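## Task

Unscrew tube 4's cap and lay it flat, open side down, in cap nest 4. Press CYCLE and keep the cap in that nest until the green lamp lights; the aspirate step happens only once. Then screw the cap back onto tube 4 until it will not turn further. Check the caps on tubes 1, 2 and 3, which must stay on, and tighten any loose one fully. Nothing may count as done if it only stays in place because the robot is holding it. At the end, release everything, move the arm away (resting on READY or its housing is still clear), and press READY until it goes down. Do not press READY unless every step was done correctly.

## Robot and tools

Robot: one 7-joint arm with a parallel gripper. Joint order (columns): waist, shoulder, upper arm roll, elbow, forearm roll, wrist pitch, wrist roll. Stated ranges in radians: waist -6.283 to 6.283, shoulder -2.059 to 2.094, upper arm roll -6.283 to 6.283, elbow -0.192 to 3.927, forearm roll -6.283 to 6.283, wrist pitch -1.693 to 3.142, wrist roll -6.283 to 6.283. True ends may differ by up to 0.010 rad.

Scene frame: origin on the table surface under the arm base, +z up, +y to the left when facing along +x. The base may be slightly tilted. Layout: the decapping station holds tubes 1-4 ordered left to right as seen from the base; the cap tray has nests 1-4 in the same order plus an amber lamp (aspirate running) and a green lamp (aspirate finished). CYCLE (blue) and READY (green) are keys in a shared housing; push a key until it switches. Loose objects may occasionally get a small external nudge.

Tool execute_actions, argument actions: a list holding zero or one item, plus optional pictures (boolean). An empty list returns current state with camera images. One action item: {"rows": [[8 numbers], ...], "steps": n}, with 1 to 15 rows and steps 1-15 (default 15); each step is 1/30 s, one row per step, and the final row repeats to fill remaining steps. An action needs at least 3 steps. A wait item is {"steps": n} with n up to 300, counted from the previous result, and it sends no command. A refused call moves nothing. Images come back only for an empty list or pictures: true.

Each row is one list of 8 values in [-1, 1] for the single arm. Values 1-7 are joint offsets, in joint order, scaled so 1.0 equals 2.036 rad. They are offsets measured from the joint angles printed in the most recent result that lists them (before any such result in a scene, and for second or later calls inside one reply, from the angles at the moment the action begins) - not from the previous row. Thus all zeros means go back to those reference angles, not hold still. Value 8 is the gripper opening, absolute: +1 fully open, -1 closed. A call is refused if it would push a joint more than 0.010 rad beyond its stated range; a joint asked beyond its real end is stopped there and the result may say "joint sent to its limit" (possibly about an earlier action); no such line does not prove more travel remains.

Motion limits: joint targets move at most 3.14 rad/s, with 0.16 s to accelerate, all joints arriving together; per step the target stays within 0.623 rad of the measured angle, and targets are scaled back if they would place the gripper more than 70 mm from its measured position. Between calls the arm keeps heading to the last row's target until it nearly stops or a step is HELD; fingers keep finishing their motion. Each result is taken 3 steps before the action ends; those steps run while you reply, and the arm keeps moving during reply time.

Result lines: end_effector_position (m) and end_effector_quat_wxyz in the scene frame, with linear (m/s) and angular (rad/s) velocities; the printed position is less accurate at long reach. Joint positions / Joint velocities list the seven joints (rad, rad/s) then the finger-pad gap (m; 0.084 fully open). grip_measured is the measured opening on the command scale. HELD flags steps where your row was partly or wholly not sent. "joint command not followed" means the clearance check altered or blocked targets (mounting blocks and posts count as arm). A TORQUE FAULT means a joint hit its load limit: the arm backs off slightly, pauses 10 s and drops the rest of the call. Load limits (N m): waist 46, shoulder 46, upper arm roll 27.6, elbow 27.6, forearm roll 27.6, wrist pitch 18.4, wrist roll 18.4, including held weight. MOTOR HOT appears from 65 °C; at 80 °C an OVER-TEMPERATURE FAULT brakes the arm until it cools. Holding loads heats motors, and some heat carries into the next scene.

Gripper: fingers point along its +z axis and close along its y axis. The reported position is the point between the pads when closed, about 2 cm behind the tips; closing moves the tips about 10 mm further along +z. To grip, command an opening well under grip_measured (lower squeezes harder, about 24 N per pad maximum for objects up to roughly 6 cm); -1 gives full force on parts about 0.5 mm thick or more. Re-sending the read grip_measured still presses lightly. Closing fast can hit harder.

Tool zoom_image: camera is "cam_head_left" or "cam_head_right" (each 896x504); region [x0, y0, x1, y1] in pixels from the top-left corner, at most 504 by 504. It enlarges that camera's latest image.

Tool finished_scene: scene is the integer number of the scene being ended; it cannot be undone, grades the scene, and returns the next task if any. Replying with no tool call ends everything.

Avoid: dropping caps or knocking anything off the table (this ends the scene), slamming, hard or very hard pushes, torque faults and overheating. Smooth, quick, low-effort motion is preferred.

Each tool is called after "Request:" as name(argument=value, ...) on one line, values as JSON.

## Session

Request:
execute_actions(actions=[])

Scene clock: 0.00 s of 11600.00 s.
end_effector_position=(+0.0257, +0.6076, +0.2229) grip_measured=+1.00 end_effector_quat_wxyz=(-0.302, +0.176, +0.824, -0.447) end_effector_velocity=(+0.001, +0.000, -0.001) end_effector_angular_velocity=(-0.000, -0.002, -0.001)
Joint positions: [ 1.718  0.162 -0.275  1.912  0.469  2.013 -1.139  0.084]
Joint velocities: [-0.     0.    -0.001 -0.    -0.001 -0.    -0.     0.   ]

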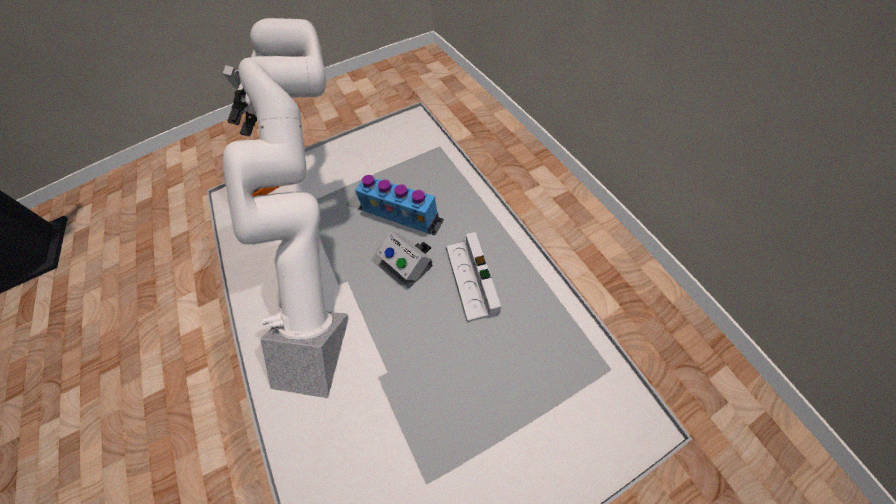

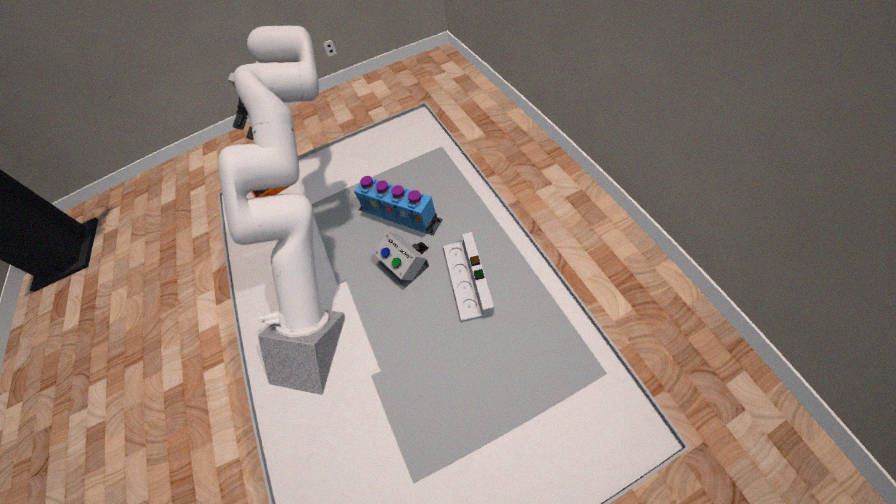

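Request:
zoom_image(camera="cam_head_left", region=[340, 160, 520, 330])

Request:
zoom_image(camera="cam_head_right", region=[340, 160, 520, 330])

Request:
zoom_image(camera="cam_head_left", region=[200, 0, 400, 420])

Region (340, 160, 520, 330) of cam_head_left's 896x504 image, scaled by 2.800, with more detail than that image has.

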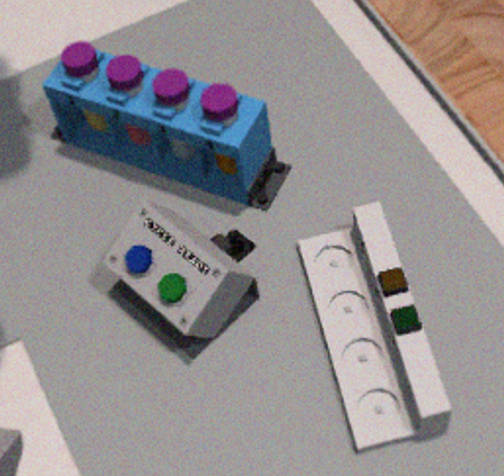

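Region (340, 160, 520, 330) of cam_head_right's 896x504 image, scaled by 2.800, with more detail than that image has.

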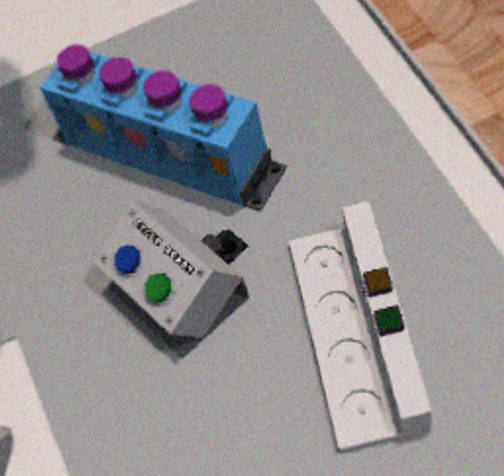

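Region (200, 0, 400, 420) of cam_head_left's 896x504 image, scaled by 1.200, with more detail than that image has; it fills the left 240 columns of this view, and the rest is white.

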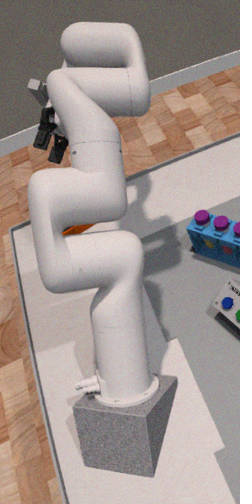

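Request:
execute_actions(actions=[{"rows": [[-0.05,-0.07,-0.01,-0.05,-0.02,-0.03,0.08,1],[-0.1,-0.14,-0.02,-0.1,-0.04,-0.06,0.16,1],[-0.15,-0.21,-0.03,-0.15,-0.06,-0.09,0.24,1],[-0.2,-0.28,-0.04,-0.2,-0.08,-0.12,0.32,1],[-0.25,-0.34,-0.05,-0.25,-0.1,-0.15,0.4,1],[-0.33,-0.4,-0.07,-0.33,-0.12,-0.19,0.5,1]], "steps": 15}])

Request:
execute_actions(actions=[{"steps": 20}], pictures=true)

Scene clock: 4.70 s of 11600.00 s.
end_effector_position=(+0.1450, +0.5881, +0.2127) grip_measured=+1.00 end_effector_quat_wxyz=(-0.238, +0.407, +0.779, -0.413) end_effector_velocity=(+0.355, -0.114, -0.009) end_effector_angular_velocity=(-0.450, -0.847, -1.140)
Joint positions: [ 1.535 -0.056 -0.314  1.728  0.4    1.906 -0.909  0.084]
Joint velocities: [-0.578 -0.682 -0.123 -0.576 -0.207 -0.328  0.679  0.   ]
Steps of this call (steps 1 to 129: nothing new was sent; steps 130 to 141: the first 12 steps of this action). Readings (joint positions):
130: [1.718 0.162 -0.275 1.911 0.469 2.013 -1.138]
131: [1.716 0.158 -0.274 1.908 0.468 2.011 -1.133]
133: [1.693 0.126 -0.274 1.879 0.458 1.995 -1.091]
137: [1.613 0.026 -0.298 1.809 0.428 1.950 -0.994]
141: the state above

Scene clock: 5.37 s of 11600.00 s.
end_effector_position=(+0.3370, +0.4544, +0.2392) grip_measured=+1.00 end_effector_quat_wxyz=(-0.105, +0.833, +0.459, -0.290) end_effector_velocity=(+0.202, -0.278, +0.073) end_effector_angular_velocity=(-0.570, -0.718, -1.607)
Joint positions: [ 1.137 -0.543 -0.399  1.33   0.257  1.678 -0.275  0.084]
Joint velocities: [-0.644 -0.787 -0.14  -0.645 -0.232 -0.364  1.096  0.   ]
Kept back: nothing.
Steps of this call (steps 1 to 3: the last 3 steps of your previous action; steps 4 to 20: the robot went on to your last target). Readings (joint positions):
1: [1.516 -0.080 -0.318 1.709 0.393 1.895 -0.886]
2: [1.497 -0.103 -0.322 1.690 0.386 1.884 -0.862]
4: [1.458 -0.150 -0.331 1.653 0.372 1.862 -0.811]
8: [1.382 -0.244 -0.347 1.576 0.345 1.818 -0.695]
20: the state above

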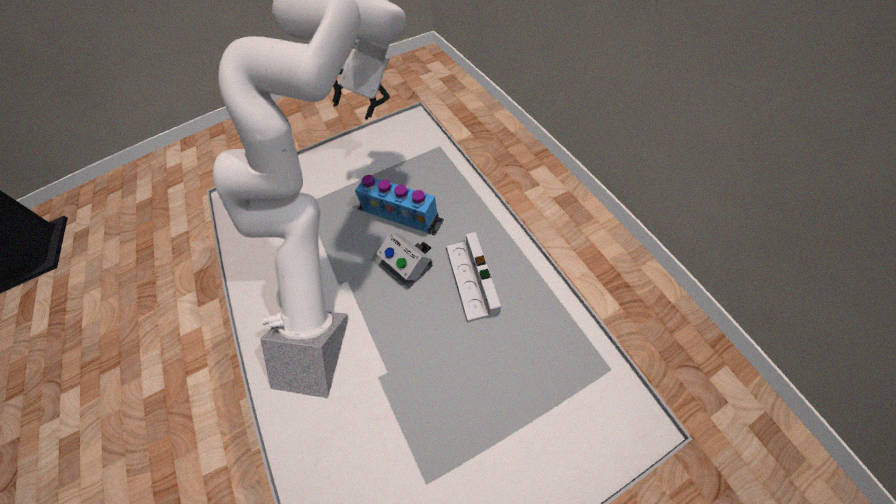

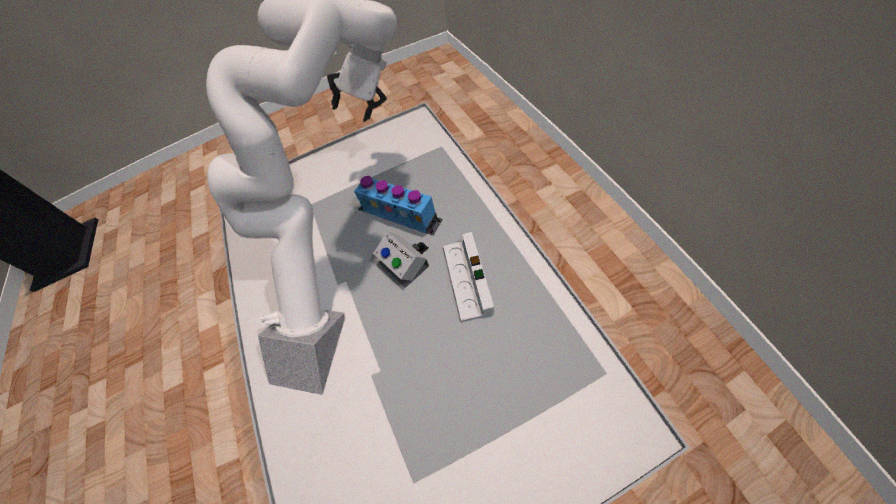

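Request:
execute_actions(actions=[{"rows": [[-0.3816,-0.321,-0.075,-0.373,-0.1262,-0.2197,0.6262,1]], "steps": 15}])

Request:
execute_actions(actions=[{"steps": 35}], pictures=true)

Scene clock: 5.87 s of 11600.00 s.
end_effector_position=(+0.3976, +0.3051, +0.2466) grip_measured=+1.00 end_effector_quat_wxyz=(-0.033, +0.979, +0.115, -0.163) end_effector_velocity=(+0.047, -0.355, -0.001) end_effector_angular_velocity=(-0.530, -0.632, -1.799)
Joint positions: [ 0.786 -0.862 -0.47   0.983  0.136  1.471  0.145  0.084]
Joint velocities: [-0.876 -0.687 -0.172 -0.844 -0.279 -0.491  1.113  0.   ]
Steps of this call (steps 1 to 3: the robot went on to your last target; steps 4 to 15: the first 12 steps of this action). Readings (joint positions):
4: [1.069 -0.625 -0.415 1.265 0.233 1.640 -0.163]
5: [1.057 -0.638 -0.416 1.253 0.228 1.632 -0.145]
7: [1.013 -0.678 -0.420 1.205 0.212 1.601 -0.098]
11: [0.900 -0.772 -0.449 1.096 0.173 1.535 0.013]
15: the state above

Scene clock: 7.03 s of 11600.00 s.
end_effector_position=(+0.3832, +0.1592, +0.2405) grip_measured=+1.00 end_effector_quat_wxyz=(+0.000, +0.895, -0.446, -0.000) end_effector_velocity=(-0.000, -0.000, -0.000) end_effector_angular_velocity=(+0.001, +0.000, -0.001)
Joint positions: [ 0.36  -1.196 -0.551  0.571 -0.     1.231  0.999  0.084]
Joint velocities: [-0.001 -0.001 -0.    -0.001  0.     0.     0.    -0.   ]
Kept back: nothing.
Steps of this call (steps 1 to 3: the last 3 steps of your previous action; steps 4 to 35: the robot went on to your last target). Readings (joint positions):
1: [0.756 -0.885 -0.476 0.955 0.127 1.454 0.184]
2: [0.727 -0.908 -0.481 0.927 0.118 1.437 0.225]
4: [0.667 -0.955 -0.493 0.869 0.098 1.404 0.317]
8: [0.547 -1.050 -0.516 0.752 0.060 1.336 0.555]
35: the state above

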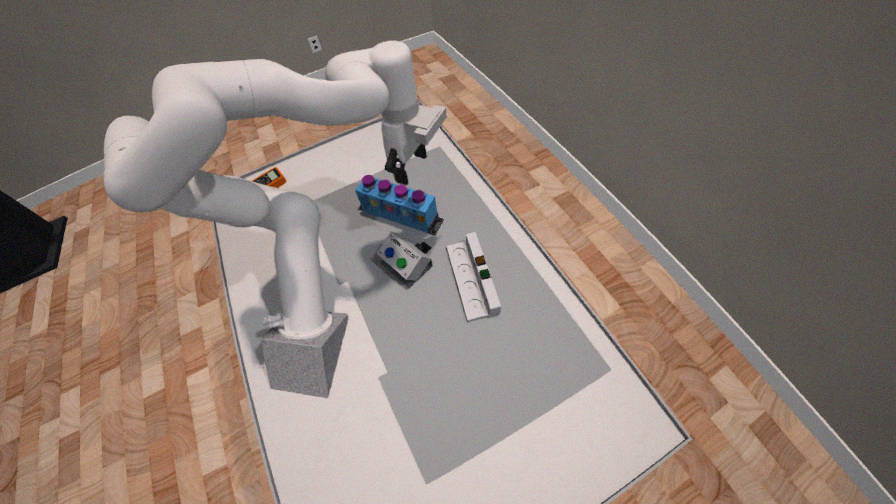

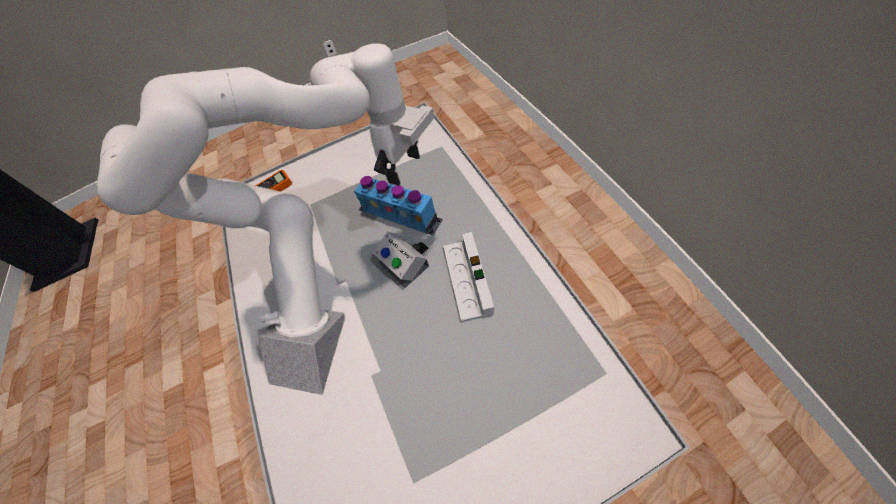

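Request:
zoom_image(camera="cam_head_left", region=[350, 130, 460, 240])

Request:
zoom_image(camera="cam_head_right", region=[350, 130, 460, 240])

Region (350, 130, 460, 240) of cam_head_left's 896x504 image, scaled by 4.582, with more detail than that image has.

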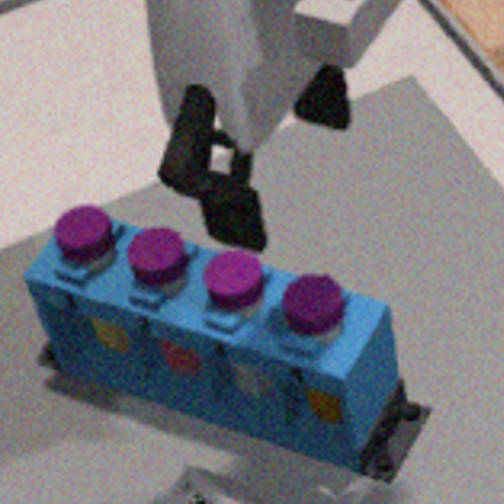

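Region (350, 130, 460, 240) of cam_head_right's 896x504 image, scaled by 4.582, with more detail than that image has.

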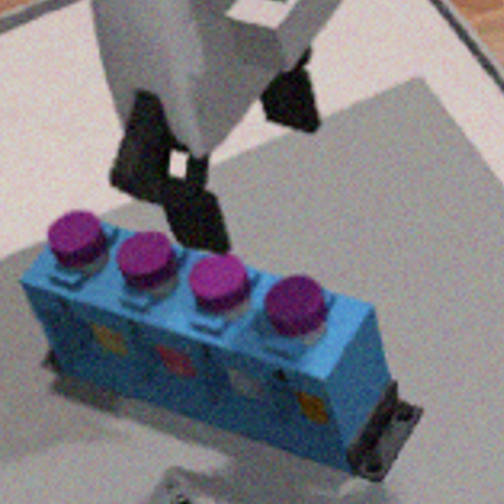

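Request:
execute_actions(actions=[{"rows": [[0.0222,0.0322,-0.0092,-0.0845,0,-0.1228,0,1]], "steps": 15}])

Request:
execute_actions(actions=[{"steps": 12}], pictures=true)

Request:
zoom_image(camera="cam_head_left", region=[350, 130, 460, 240])

Request:
zoom_image(camera="cam_head_right", region=[350, 130, 460, 240])

Scene clock: 7.97 s of 11600.00 s.
end_effector_position=(+0.3828, +0.1591, +0.1683) grip_measured=+1.00 end_effector_quat_wxyz=(+0.001, +0.895, -0.446, -0.001) end_effector_velocity=(+0.025, +0.001, -0.008) end_effector_angular_velocity=(+0.012, -0.102, -0.004)
Joint positions: [ 0.403 -1.133 -0.569  0.406 -0.     0.994  0.999  0.084]
Joint velocities: [ 0.015  0.018 -0.011 -0.033  0.001 -0.158 -0.     0.   ]
Steps of this call (steps 1 to 15: the robot went on to your last target; step 16: nothing new was sent; steps 17 to 28: the first 12 steps of this action). Readings (joint positions):
17: [0.360 -1.196 -0.551 0.571 -0.000 1.230 0.999]
18: [0.360 -1.195 -0.552 0.568 -0.000 1.225 0.999]
20: [0.368 -1.185 -0.555 0.542 -0.000 1.178 0.999]
24: [0.396 -1.144 -0.566 0.432 -0.000 1.040 0.999]
28: the state above

Scene clock: 8.37 s of 11600.00 s.
end_effector_position=(+0.3833, +0.1591, +0.1658) grip_measured=+1.00 end_effector_quat_wxyz=(-0.000, +0.895, -0.446, +0.000) end_effector_velocity=(-0.001, -0.000, -0.002) end_effector_angular_velocity=(+0.000, +0.003, +0.000)
Joint positions: [ 0.405 -1.131 -0.57   0.399 -0.     0.981  0.999  0.084]
Joint velocities: [ 0.001  0.001 -0.001 -0.004 -0.    -0.003 -0.001  0.   ]
Kept back: nothing.
Steps of this call (steps 1 to 3: the last 3 steps of your previous action; steps 4 to 12: the robot went on to your last target). Readings (joint positions):
1: [0.404 -1.133 -0.569 0.405 -0.000 0.990 0.999]
2: [0.404 -1.132 -0.569 0.404 -0.000 0.987 0.999]
4: [0.404 -1.132 -0.570 0.402 -0.000 0.984 0.999]
8: [0.405 -1.131 -0.570 0.400 -0.000 0.981 0.999]
12: the state above

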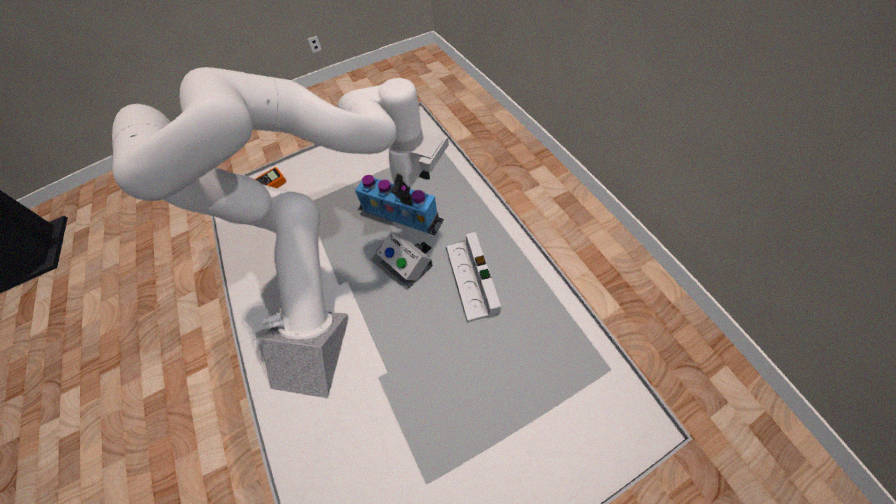

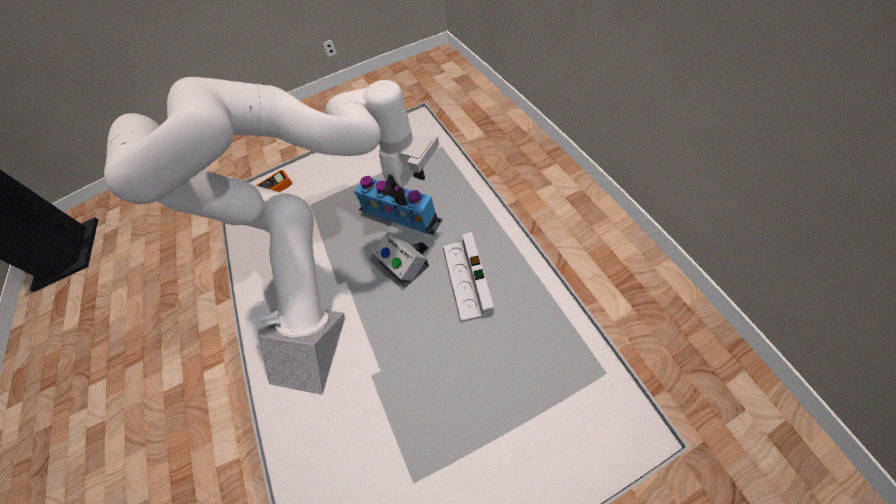

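Region (350, 130, 460, 240) of cam_head_left's 896x504 image, scaled by 4.582, with more detail than that image has.

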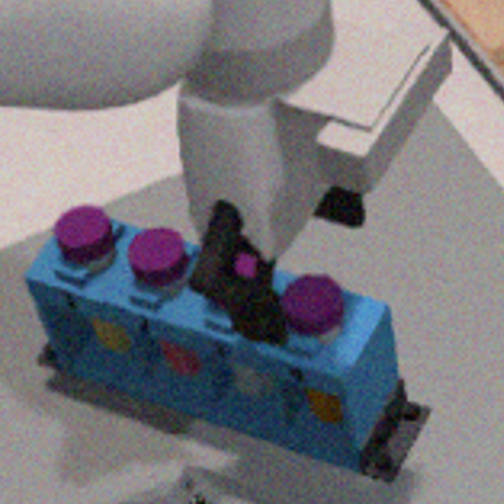

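Region (350, 130, 460, 240) of cam_head_right's 896x504 image, scaled by 4.582, with more detail than that image has.

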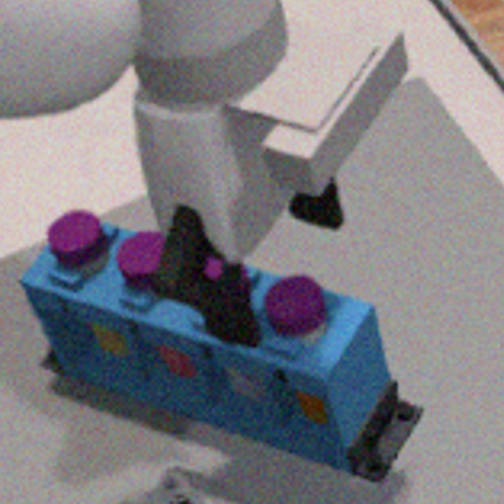

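Request:
zoom_image(camera="cam_head_left", region=[390, 165, 446, 221])

Request:
zoom_image(camera="cam_head_right", region=[390, 165, 446, 221])

Region (390, 165, 446, 221) of cam_head_left's 896x504 image, scaled by 9.000, with more detail than that image has.

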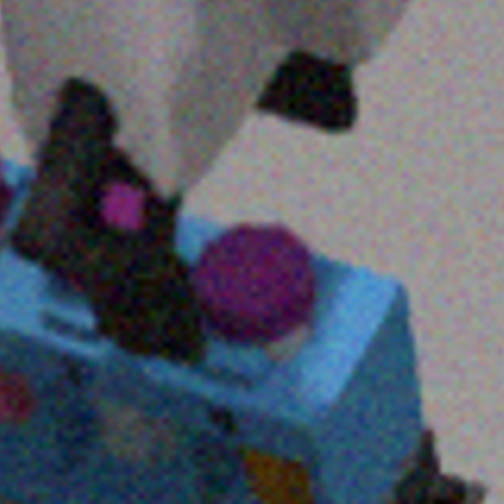

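Region (390, 165, 446, 221) of cam_head_right's 896x504 image, scaled by 9.000, with more detail than that image has.

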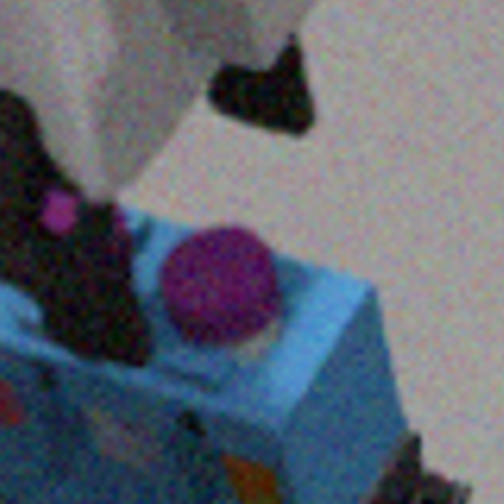

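Request:
execute_actions(actions=[{"rows": [[0.0501,0.0383,0.0071,-0.009,0,-0.0649,0.0334,1]], "steps": 15}])

Request:
execute_actions(actions=[{"steps": 10}], pictures=true)

Request:
zoom_image(camera="cam_head_left", region=[390, 165, 446, 221])

Request:
zoom_image(camera="cam_head_right", region=[390, 165, 446, 221])

Scene clock: 10.20 s of 11600.00 s.
end_effector_position=(+0.3930, +0.1802, +0.1362) grip_measured=+1.00 end_effector_quat_wxyz=(+0.000, +0.896, -0.445, -0.000) end_effector_velocity=(+0.011, +0.008, -0.003) end_effector_angular_velocity=(+0.007, -0.027, -0.008)
Joint positions: [ 0.503 -1.055 -0.556  0.382 -0.     0.854  1.065  0.084]
Joint velocities: [ 0.032  0.021 -0.     0.006 -0.001 -0.055  0.028  0.   ]
Steps of this call (steps 1 to 30: the robot went on to your last target; steps 31 to 43: nothing new was sent; steps 44 to 55: the first 12 steps of this action). Readings (joint positions):
44: [0.405 -1.130 -0.570 0.399 -0.000 0.980 1.000]
45: [0.409 -1.128 -0.570 0.399 -0.000 0.975 1.002]
47: [0.438 -1.106 -0.566 0.396 -0.000 0.936 1.022]
51: [0.492 -1.063 -0.556 0.381 -0.000 0.871 1.056]
55: the state above

Scene clock: 10.53 s of 11600.00 s.
end_effector_position=(+0.3934, +0.1809, +0.1353) grip_measured=+1.00 end_effector_quat_wxyz=(-0.000, +0.895, -0.445, +0.000) end_effector_velocity=(-0.000, +0.000, -0.001) end_effector_angular_velocity=(-0.000, +0.001, +0.001)
Joint positions: [ 0.507 -1.053 -0.556  0.381 -0.     0.849  1.067  0.084]
Joint velocities: [ 0.002  0.002 -0.    -0.001 -0.001 -0.002  0.001 -0.   ]
Kept back: nothing.
Steps of this call (steps 1 to 3: the last 3 steps of your previous action; steps 4 to 10: the robot went on to your last target). Readings (joint positions):
1: [0.504 -1.055 -0.556 0.382 -0.000 0.852 1.066]
2: [0.505 -1.054 -0.556 0.382 -0.000 0.851 1.066]
4: [0.506 -1.054 -0.556 0.382 -0.000 0.850 1.067]
8: [0.506 -1.053 -0.556 0.381 -0.000 0.849 1.067]
10: the state above

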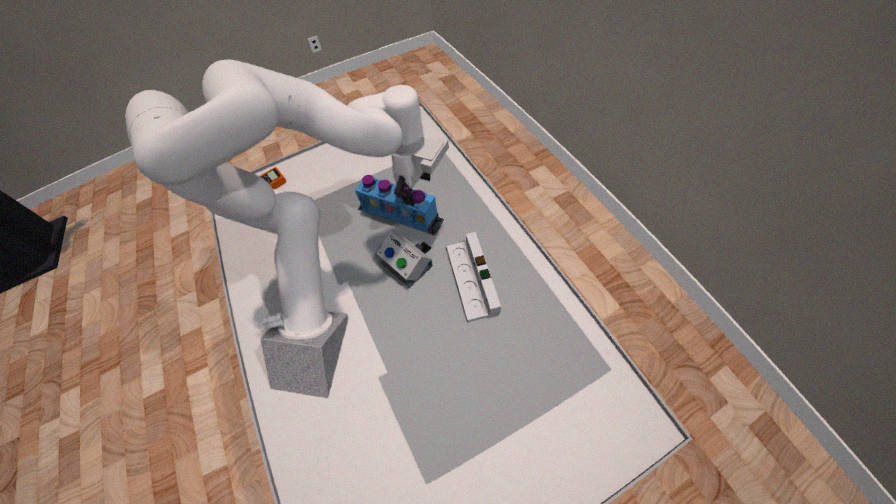

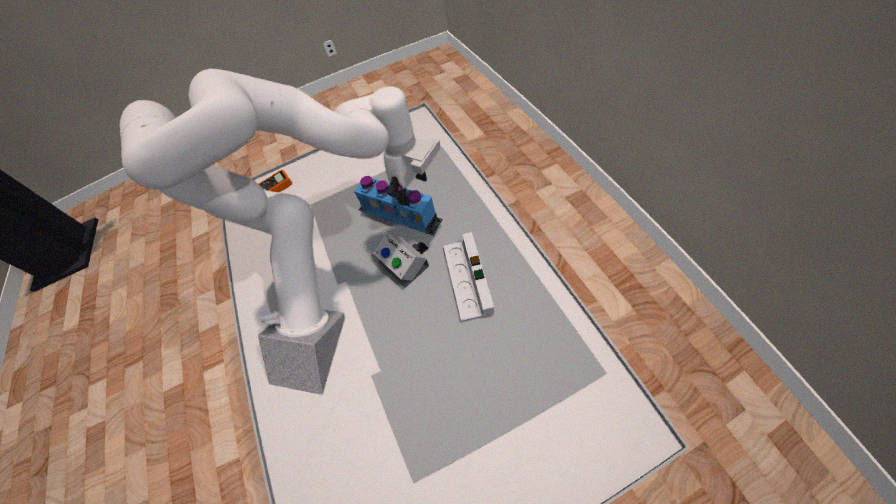

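Region (390, 165, 446, 221) of cam_head_left's 896x504 image, scaled by 9.000, with more detail than that image has.

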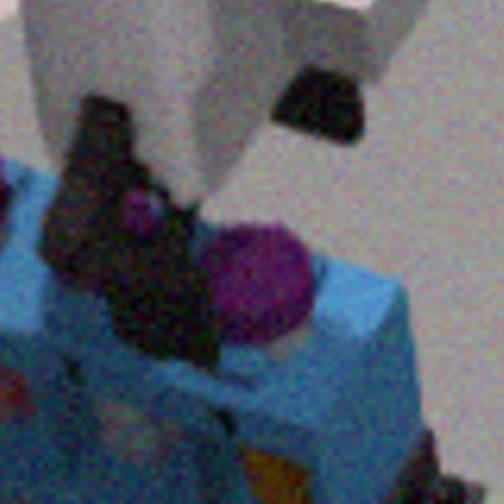

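Region (390, 165, 446, 221) of cam_head_right's 896x504 image, scaled by 9.000, with more detail than that image has.

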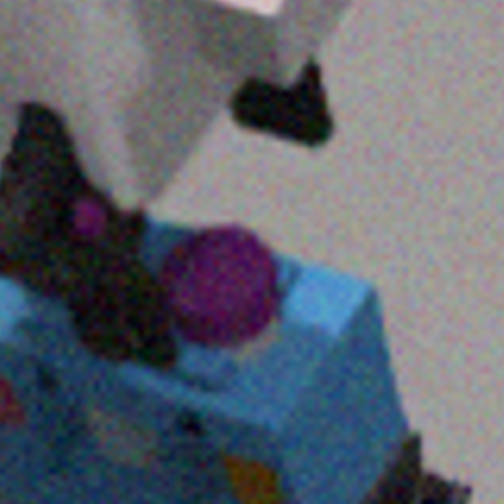

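Request:
execute_actions(actions=[{"rows": [[0,0,0,0,0,0,0,0.6],[0.004,0.005,-0.002,-0.003,0,-0.009,0,0.4],[0.007,0.01,-0.004,-0.007,0,-0.018,0,0.3],[0.011,0.015,-0.006,-0.01,0,-0.027,0,0.3],[0.014,0.019,-0.007,-0.013,0,-0.036,0,0.3],[0.0178,0.0241,-0.0092,-0.0165,0,-0.0449,0,0.3]], "steps": 15}])

Request:
execute_actions(actions=[{"steps": 12}], pictures=true)

Request:
zoom_image(camera="cam_head_left", region=[390, 165, 446, 221])

Request:
zoom_image(camera="cam_head_right", region=[390, 165, 446, 221])

Scene clock: 11.27 s of 11600.00 s.
end_effector_position=(+0.3988, +0.1831, +0.1209) grip_measured=+0.57 end_effector_quat_wxyz=(-0.005, +0.895, -0.445, +0.005) end_effector_velocity=(+0.026, +0.002, -0.013) end_effector_angular_velocity=(+0.010, -0.087, +0.007)
Joint positions: [ 0.538 -1.015 -0.569  0.364  0.002  0.772  1.069  0.068]
Joint velocities: [ 0.044  0.059 -0.027 -0.014 -0.006 -0.171 -0.007  0.056]
Steps of this call (steps 1 to 10: the robot went on to your last target; steps 11 to 22: the first 12 steps of this action). Readings (joint positions):
11: [0.507 -1.053 -0.555 0.381 -0.000 0.849 1.067]
12: [0.507 -1.053 -0.556 0.381 -0.000 0.848 1.067]
14: [0.510 -1.049 -0.557 0.379 -0.000 0.840 1.067]
18: [0.527 -1.025 -0.566 0.366 -0.000 0.796 1.068]
22: the state above

Scene clock: 11.67 s of 11600.00 s.
end_effector_position=(+0.4021, +0.1825, +0.1196) grip_measured=+0.71 end_effector_quat_wxyz=(-0.006, +0.895, -0.445, +0.009) end_effector_velocity=(+0.001, -0.001, +0.000) end_effector_angular_velocity=(-0.002, +0.004, -0.003)
Joint positions: [ 0.543 -1.005 -0.574  0.367  0.     0.756  1.068  0.073]
Joint velocities: [ 0.001  0.005 -0.004  0.006 -0.     0.005 -0.    -0.001]
Kept back: nothing.
Steps of this call (steps 1 to 3: the last 3 steps of your previous action; steps 4 to 12: the robot went on to your last target). Readings (joint positions):
1: [0.539 -1.014 -0.570 0.364 0.002 0.767 1.069]
2: [0.540 -1.012 -0.571 0.364 0.002 0.763 1.068]
4: [0.542 -1.009 -0.572 0.364 0.001 0.758 1.068]
8: [0.543 -1.006 -0.573 0.366 0.001 0.756 1.068]
12: the state above

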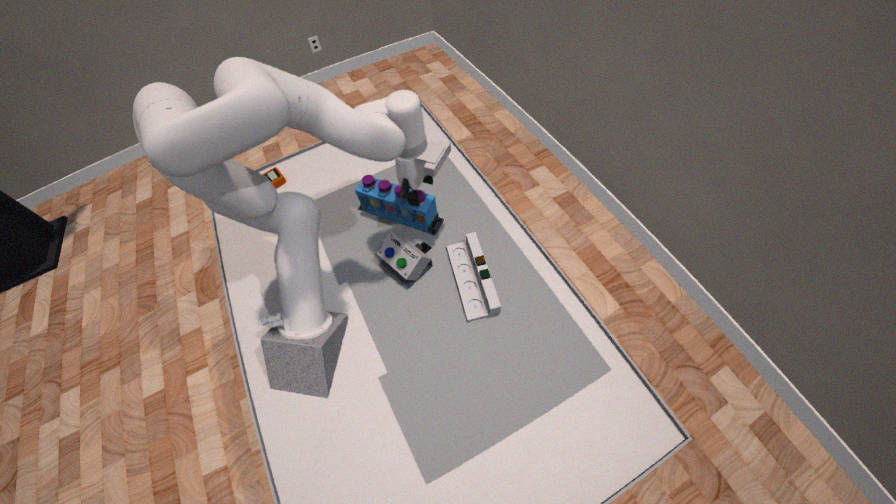

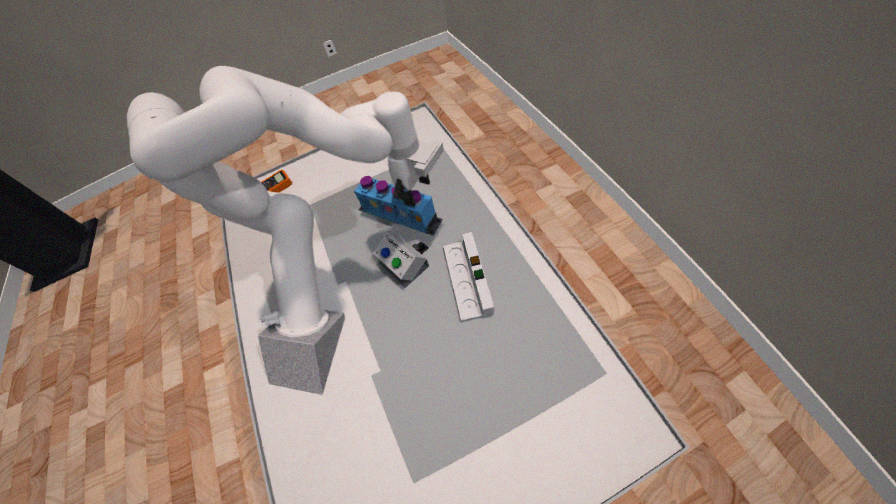

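Region (390, 165, 446, 221) of cam_head_left's 896x504 image, scaled by 9.000, with more detail than that image has.

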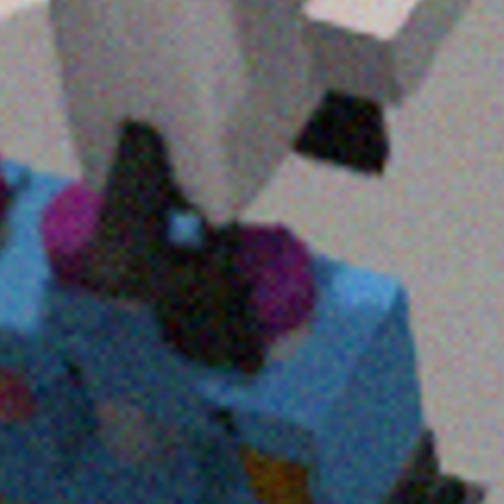

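Region (390, 165, 446, 221) of cam_head_right's 896x504 image, scaled by 9.000, with more detail than that image has.

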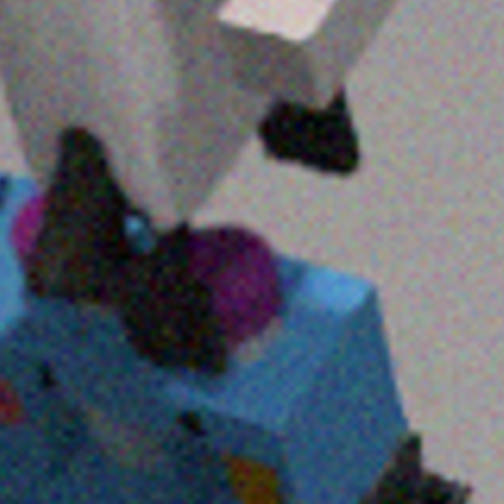

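Request:
execute_actions(actions=[{"rows": [[-0.0378,-0.0335,0.0006,0.002,0,0.0587,-0.0211,0.6]], "steps": 15}])

Request:
execute_actions(actions=[{"steps": 10}], pictures=true)

Request:
zoom_image(camera="cam_head_left", region=[390, 165, 446, 221])

Request:
zoom_image(camera="cam_head_right", region=[390, 165, 446, 221])

Scene clock: 12.47 s of 11600.00 s.
end_effector_position=(+0.3876, +0.1677, +0.1372) grip_measured=+0.59 end_effector_quat_wxyz=(+0.002, +0.895, -0.445, -0.002) end_effector_velocity=(+0.002, +0.001, +0.017) end_effector_angular_velocity=(+0.009, -0.015, +0.008)
Joint positions: [ 0.469 -1.068 -0.574  0.367 -0.     0.871  1.026  0.069]
Joint velocities: [-0.027 -0.039  0.012  0.019  0.008  0.049 -0.014  0.   ]
Steps of this call (steps 1 to 12: the robot went on to your last target; steps 13 to 24: the first 12 steps of this action). Readings (joint positions):
13: [0.543 -1.004 -0.574 0.368 0.000 0.758 1.068]
14: [0.540 -1.006 -0.574 0.368 0.000 0.763 1.065]
16: [0.517 -1.022 -0.576 0.362 -0.002 0.798 1.051]
20: [0.478 -1.057 -0.577 0.361 -0.002 0.857 1.031]
24: the state above

Scene clock: 12.80 s of 11600.00 s.
end_effector_position=(+0.3884, +0.1680, +0.1395) grip_measured=+0.59 end_effector_quat_wxyz=(+0.000, +0.896, -0.445, -0.001) end_effector_velocity=(+0.001, +0.000, +0.002) end_effector_angular_velocity=(-0.000, -0.005, +0.002)
Joint positions: [ 0.466 -1.072 -0.572  0.37   0.     0.876  1.025  0.069]
Joint velocities: [-0.002 -0.004  0.001  0.003 -0.002  0.002 -0.    -0.   ]
Kept back: nothing.
Steps of this call (steps 1 to 3: the last 3 steps of your previous action; steps 4 to 10: the robot went on to your last target). Readings (joint positions):
1: [0.468 -1.069 -0.573 0.368 -0.000 0.873 1.026]
2: [0.468 -1.070 -0.573 0.369 -0.000 0.874 1.025]
4: [0.467 -1.071 -0.573 0.369 0.000 0.875 1.025]
8: [0.466 -1.072 -0.573 0.370 0.000 0.875 1.025]
10: the state above

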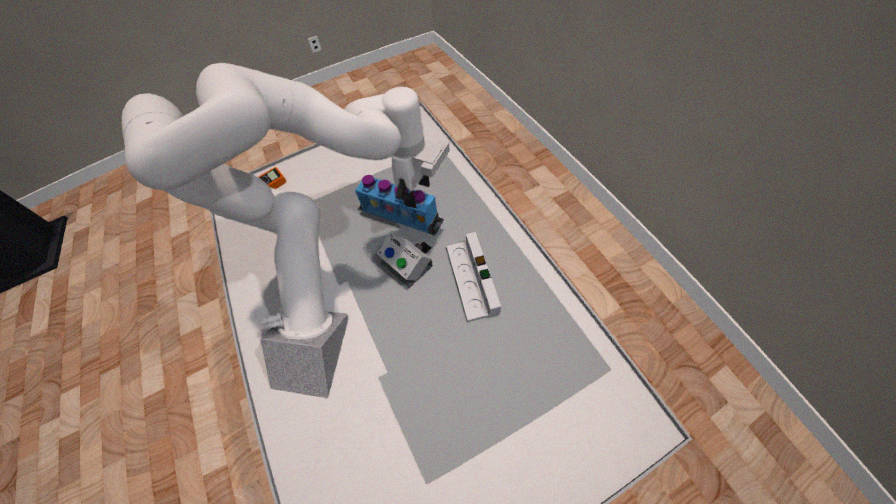

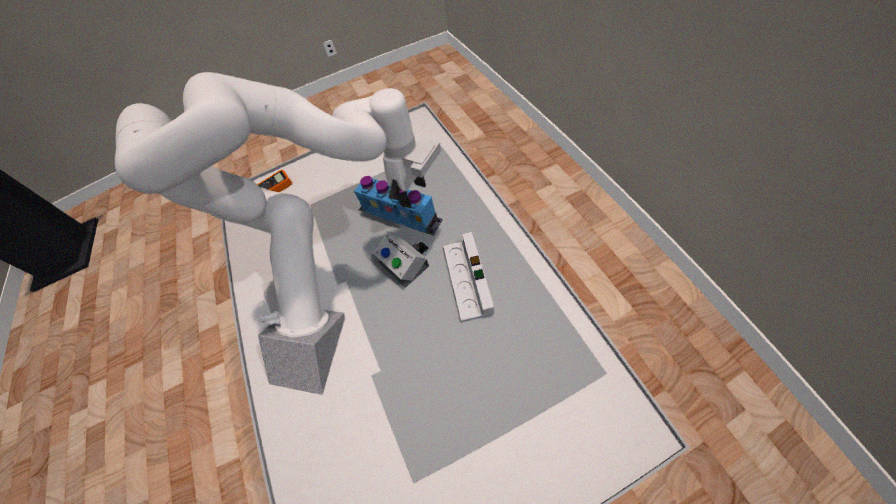

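Region (390, 165, 446, 221) of cam_head_left's 896x504 image, scaled by 9.000, with more detail than that image has.

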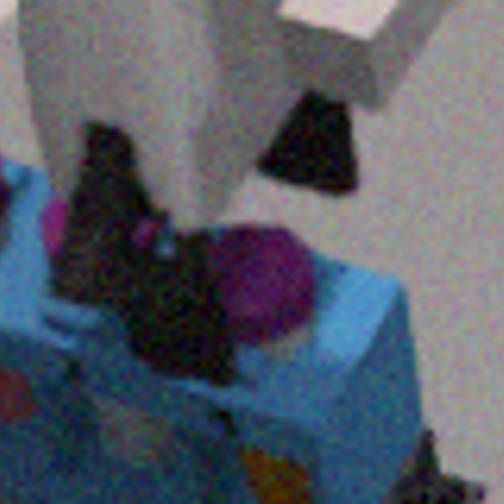

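Region (390, 165, 446, 221) of cam_head_right's 896x504 image, scaled by 9.000, with more detail than that image has.

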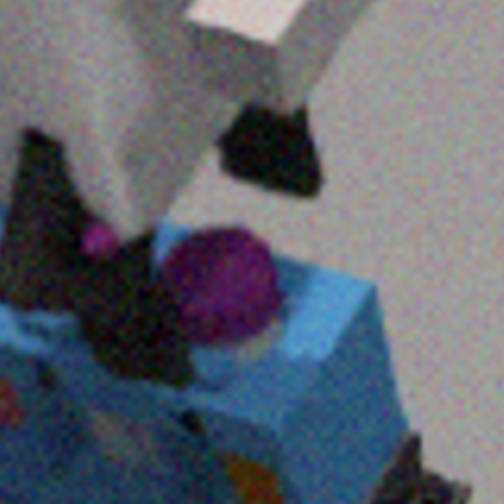

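Request:
execute_actions(actions=[{"rows": [[0.0037,0.005,-0.002,-0.0035,0,-0.0095,0,0.6],[0.0075,0.0098,-0.004,-0.0066,0,-0.019,0,0.6],[0.0075,0.0098,-0.004,-0.0066,0,-0.019,0,0.6],[0.0075,0.0098,-0.004,-0.0066,0,-0.019,0,0.6],[0.0075,0.0098,-0.004,-0.0066,0,-0.019,0,0.6],[0.0075,0.0098,-0.004,-0.0066,0,-0.019,0,0.6],[0.0075,0.0098,-0.004,-0.0066,0,-0.019,0,0.5],[0.0075,0.0098,-0.004,-0.0066,0,-0.019,0,0.4],[0.0075,0.0098,-0.004,-0.0066,0,-0.019,0,0.3],[0.0075,0.0098,-0.004,-0.0066,0,-0.019,0,0.2],[0.0075,0.0098,-0.004,-0.0066,0,-0.019,0,0.1],[0.0075,0.0098,-0.004,-0.0066,0,-0.019,0,0.0]], "steps": 15}])

Request:
execute_actions(actions=[{"steps": 12}], pictures=true)

Request:
zoom_image(camera="cam_head_left", region=[390, 165, 446, 221])

Request:
zoom_image(camera="cam_head_right", region=[390, 165, 446, 221])

Scene clock: 13.50 s of 11600.00 s.
end_effector_position=(+0.3893, +0.1680, +0.1306) grip_measured=+0.13 end_effector_quat_wxyz=(-0.000, +0.896, -0.445, -0.000) end_effector_velocity=(+0.002, -0.000, -0.002) end_effector_angular_velocity=(+0.003, -0.007, -0.002)
Joint positions: [ 0.481 -1.053 -0.58   0.357  0.     0.838  1.025  0.05 ]
Joint velocities: [ 0.005  0.006 -0.005 -0.002  0.001 -0.016 -0.001 -0.128]
Steps of this call (steps 1 to 9: the robot went on to your last target; steps 10 to 21: the first 12 steps of this action). Readings (joint positions):
10: [0.466 -1.073 -0.572 0.371 0.000 0.875 1.025]
11: [0.467 -1.072 -0.573 0.370 0.000 0.872 1.025]
13: [0.472 -1.065 -0.576 0.366 0.000 0.859 1.025]
17: [0.480 -1.055 -0.579 0.358 0.000 0.843 1.025]
21: the state above

Scene clock: 13.90 s of 11600.00 s.
end_effector_position=(+0.3893, +0.1680, +0.1303) grip_measured=-0.01 end_effector_quat_wxyz=(-0.000, +0.896, -0.445, -0.000) end_effector_velocity=(-0.000, -0.000, -0.000) end_effector_angular_velocity=(+0.001, +0.000, -0.000)
Joint positions: [ 0.482 -1.053 -0.581  0.357  0.     0.837  1.025  0.044]
Joint velocities: [ 0.     0.    -0.001 -0.     0.    -0.    -0.001 -0.   ]
Kept back: nothing.
Steps of this call (steps 1 to 3: the last 3 steps of your previous action; steps 4 to 12: the robot went on to your last target). Readings (joint positions):
1: [0.481 -1.053 -0.580 0.357 0.000 0.838 1.025]
2: [0.481 -1.053 -0.580 0.357 0.000 0.838 1.025]
4: [0.481 -1.053 -0.581 0.357 0.000 0.837 1.025]
8: [0.482 -1.053 -0.581 0.357 0.000 0.837 1.025]
12: the state above

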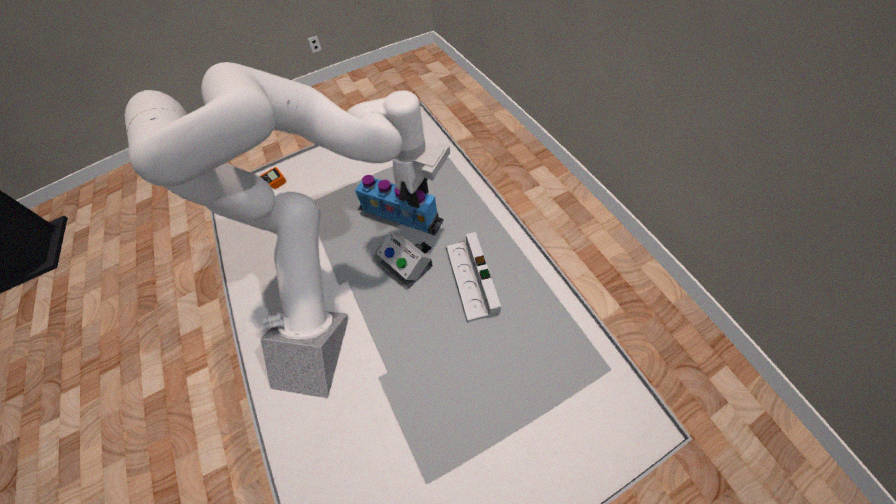

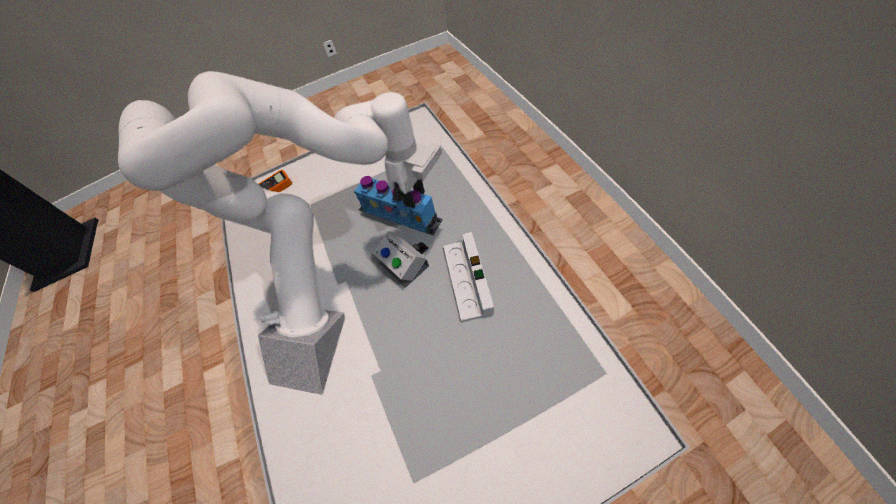

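Region (390, 165, 446, 221) of cam_head_left's 896x504 image, scaled by 9.000, with more detail than that image has.

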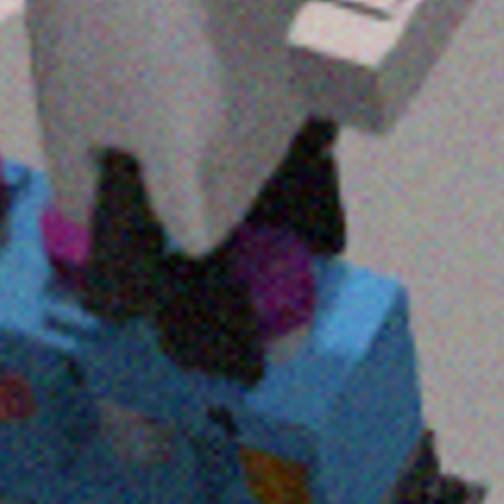

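Region (390, 165, 446, 221) of cam_head_right's 896x504 image, scaled by 9.000, with more detail than that image has.

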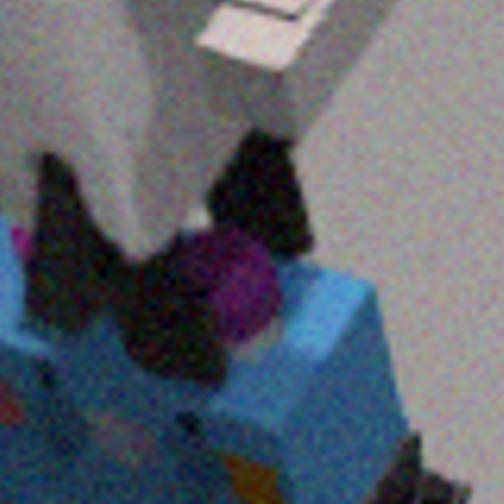

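Far finger is behind the cap; close slowly.

Request:
execute_actions(actions=[{"rows": [[0,0,0,0,0,0,0,-0.04],[0,0,0,0,0,0,0,-0.08],[0,0,0,0,0,0,0,-0.12],[0,0,0,0,0,0,0,-0.16],[0,0,0,0,0,0,0,-0.2],[0,0,0,0,0,0,0,-0.24],[0,0,0,0,0,0,0,-0.28]], "steps": 15}])

Scene clock: 14.40 s of 11600.00 s.
end_effector_position=(+0.3897, +0.1683, +0.1305) grip_measured=-0.25 end_effector_quat_wxyz=(-0.001, +0.896, -0.445, +0.000) end_effector_velocity=(-0.000, -0.001, -0.000) end_effector_angular_velocity=(-0.001, +0.001, -0.000)
Joint positions: [ 0.482 -1.053 -0.58   0.357  0.     0.836  1.025  0.033]
Joint velocities: [-0.001 -0.    -0.001 -0.    -0.002  0.001  0.    -0.   ]
Steps of this call (steps 1 to 3: the robot went on to your last target; steps 4 to 15: the first 12 steps of this action). Readings (joint positions):
4: [0.482 -1.053 -0.581 0.357 0.000 0.837 1.025]
5: [0.482 -1.053 -0.581 0.357 0.000 0.837 1.025]
7: [0.482 -1.053 -0.581 0.357 0.000 0.837 1.025]
11: [0.482 -1.053 -0.580 0.357 0.001 0.836 1.025]
15: the state above


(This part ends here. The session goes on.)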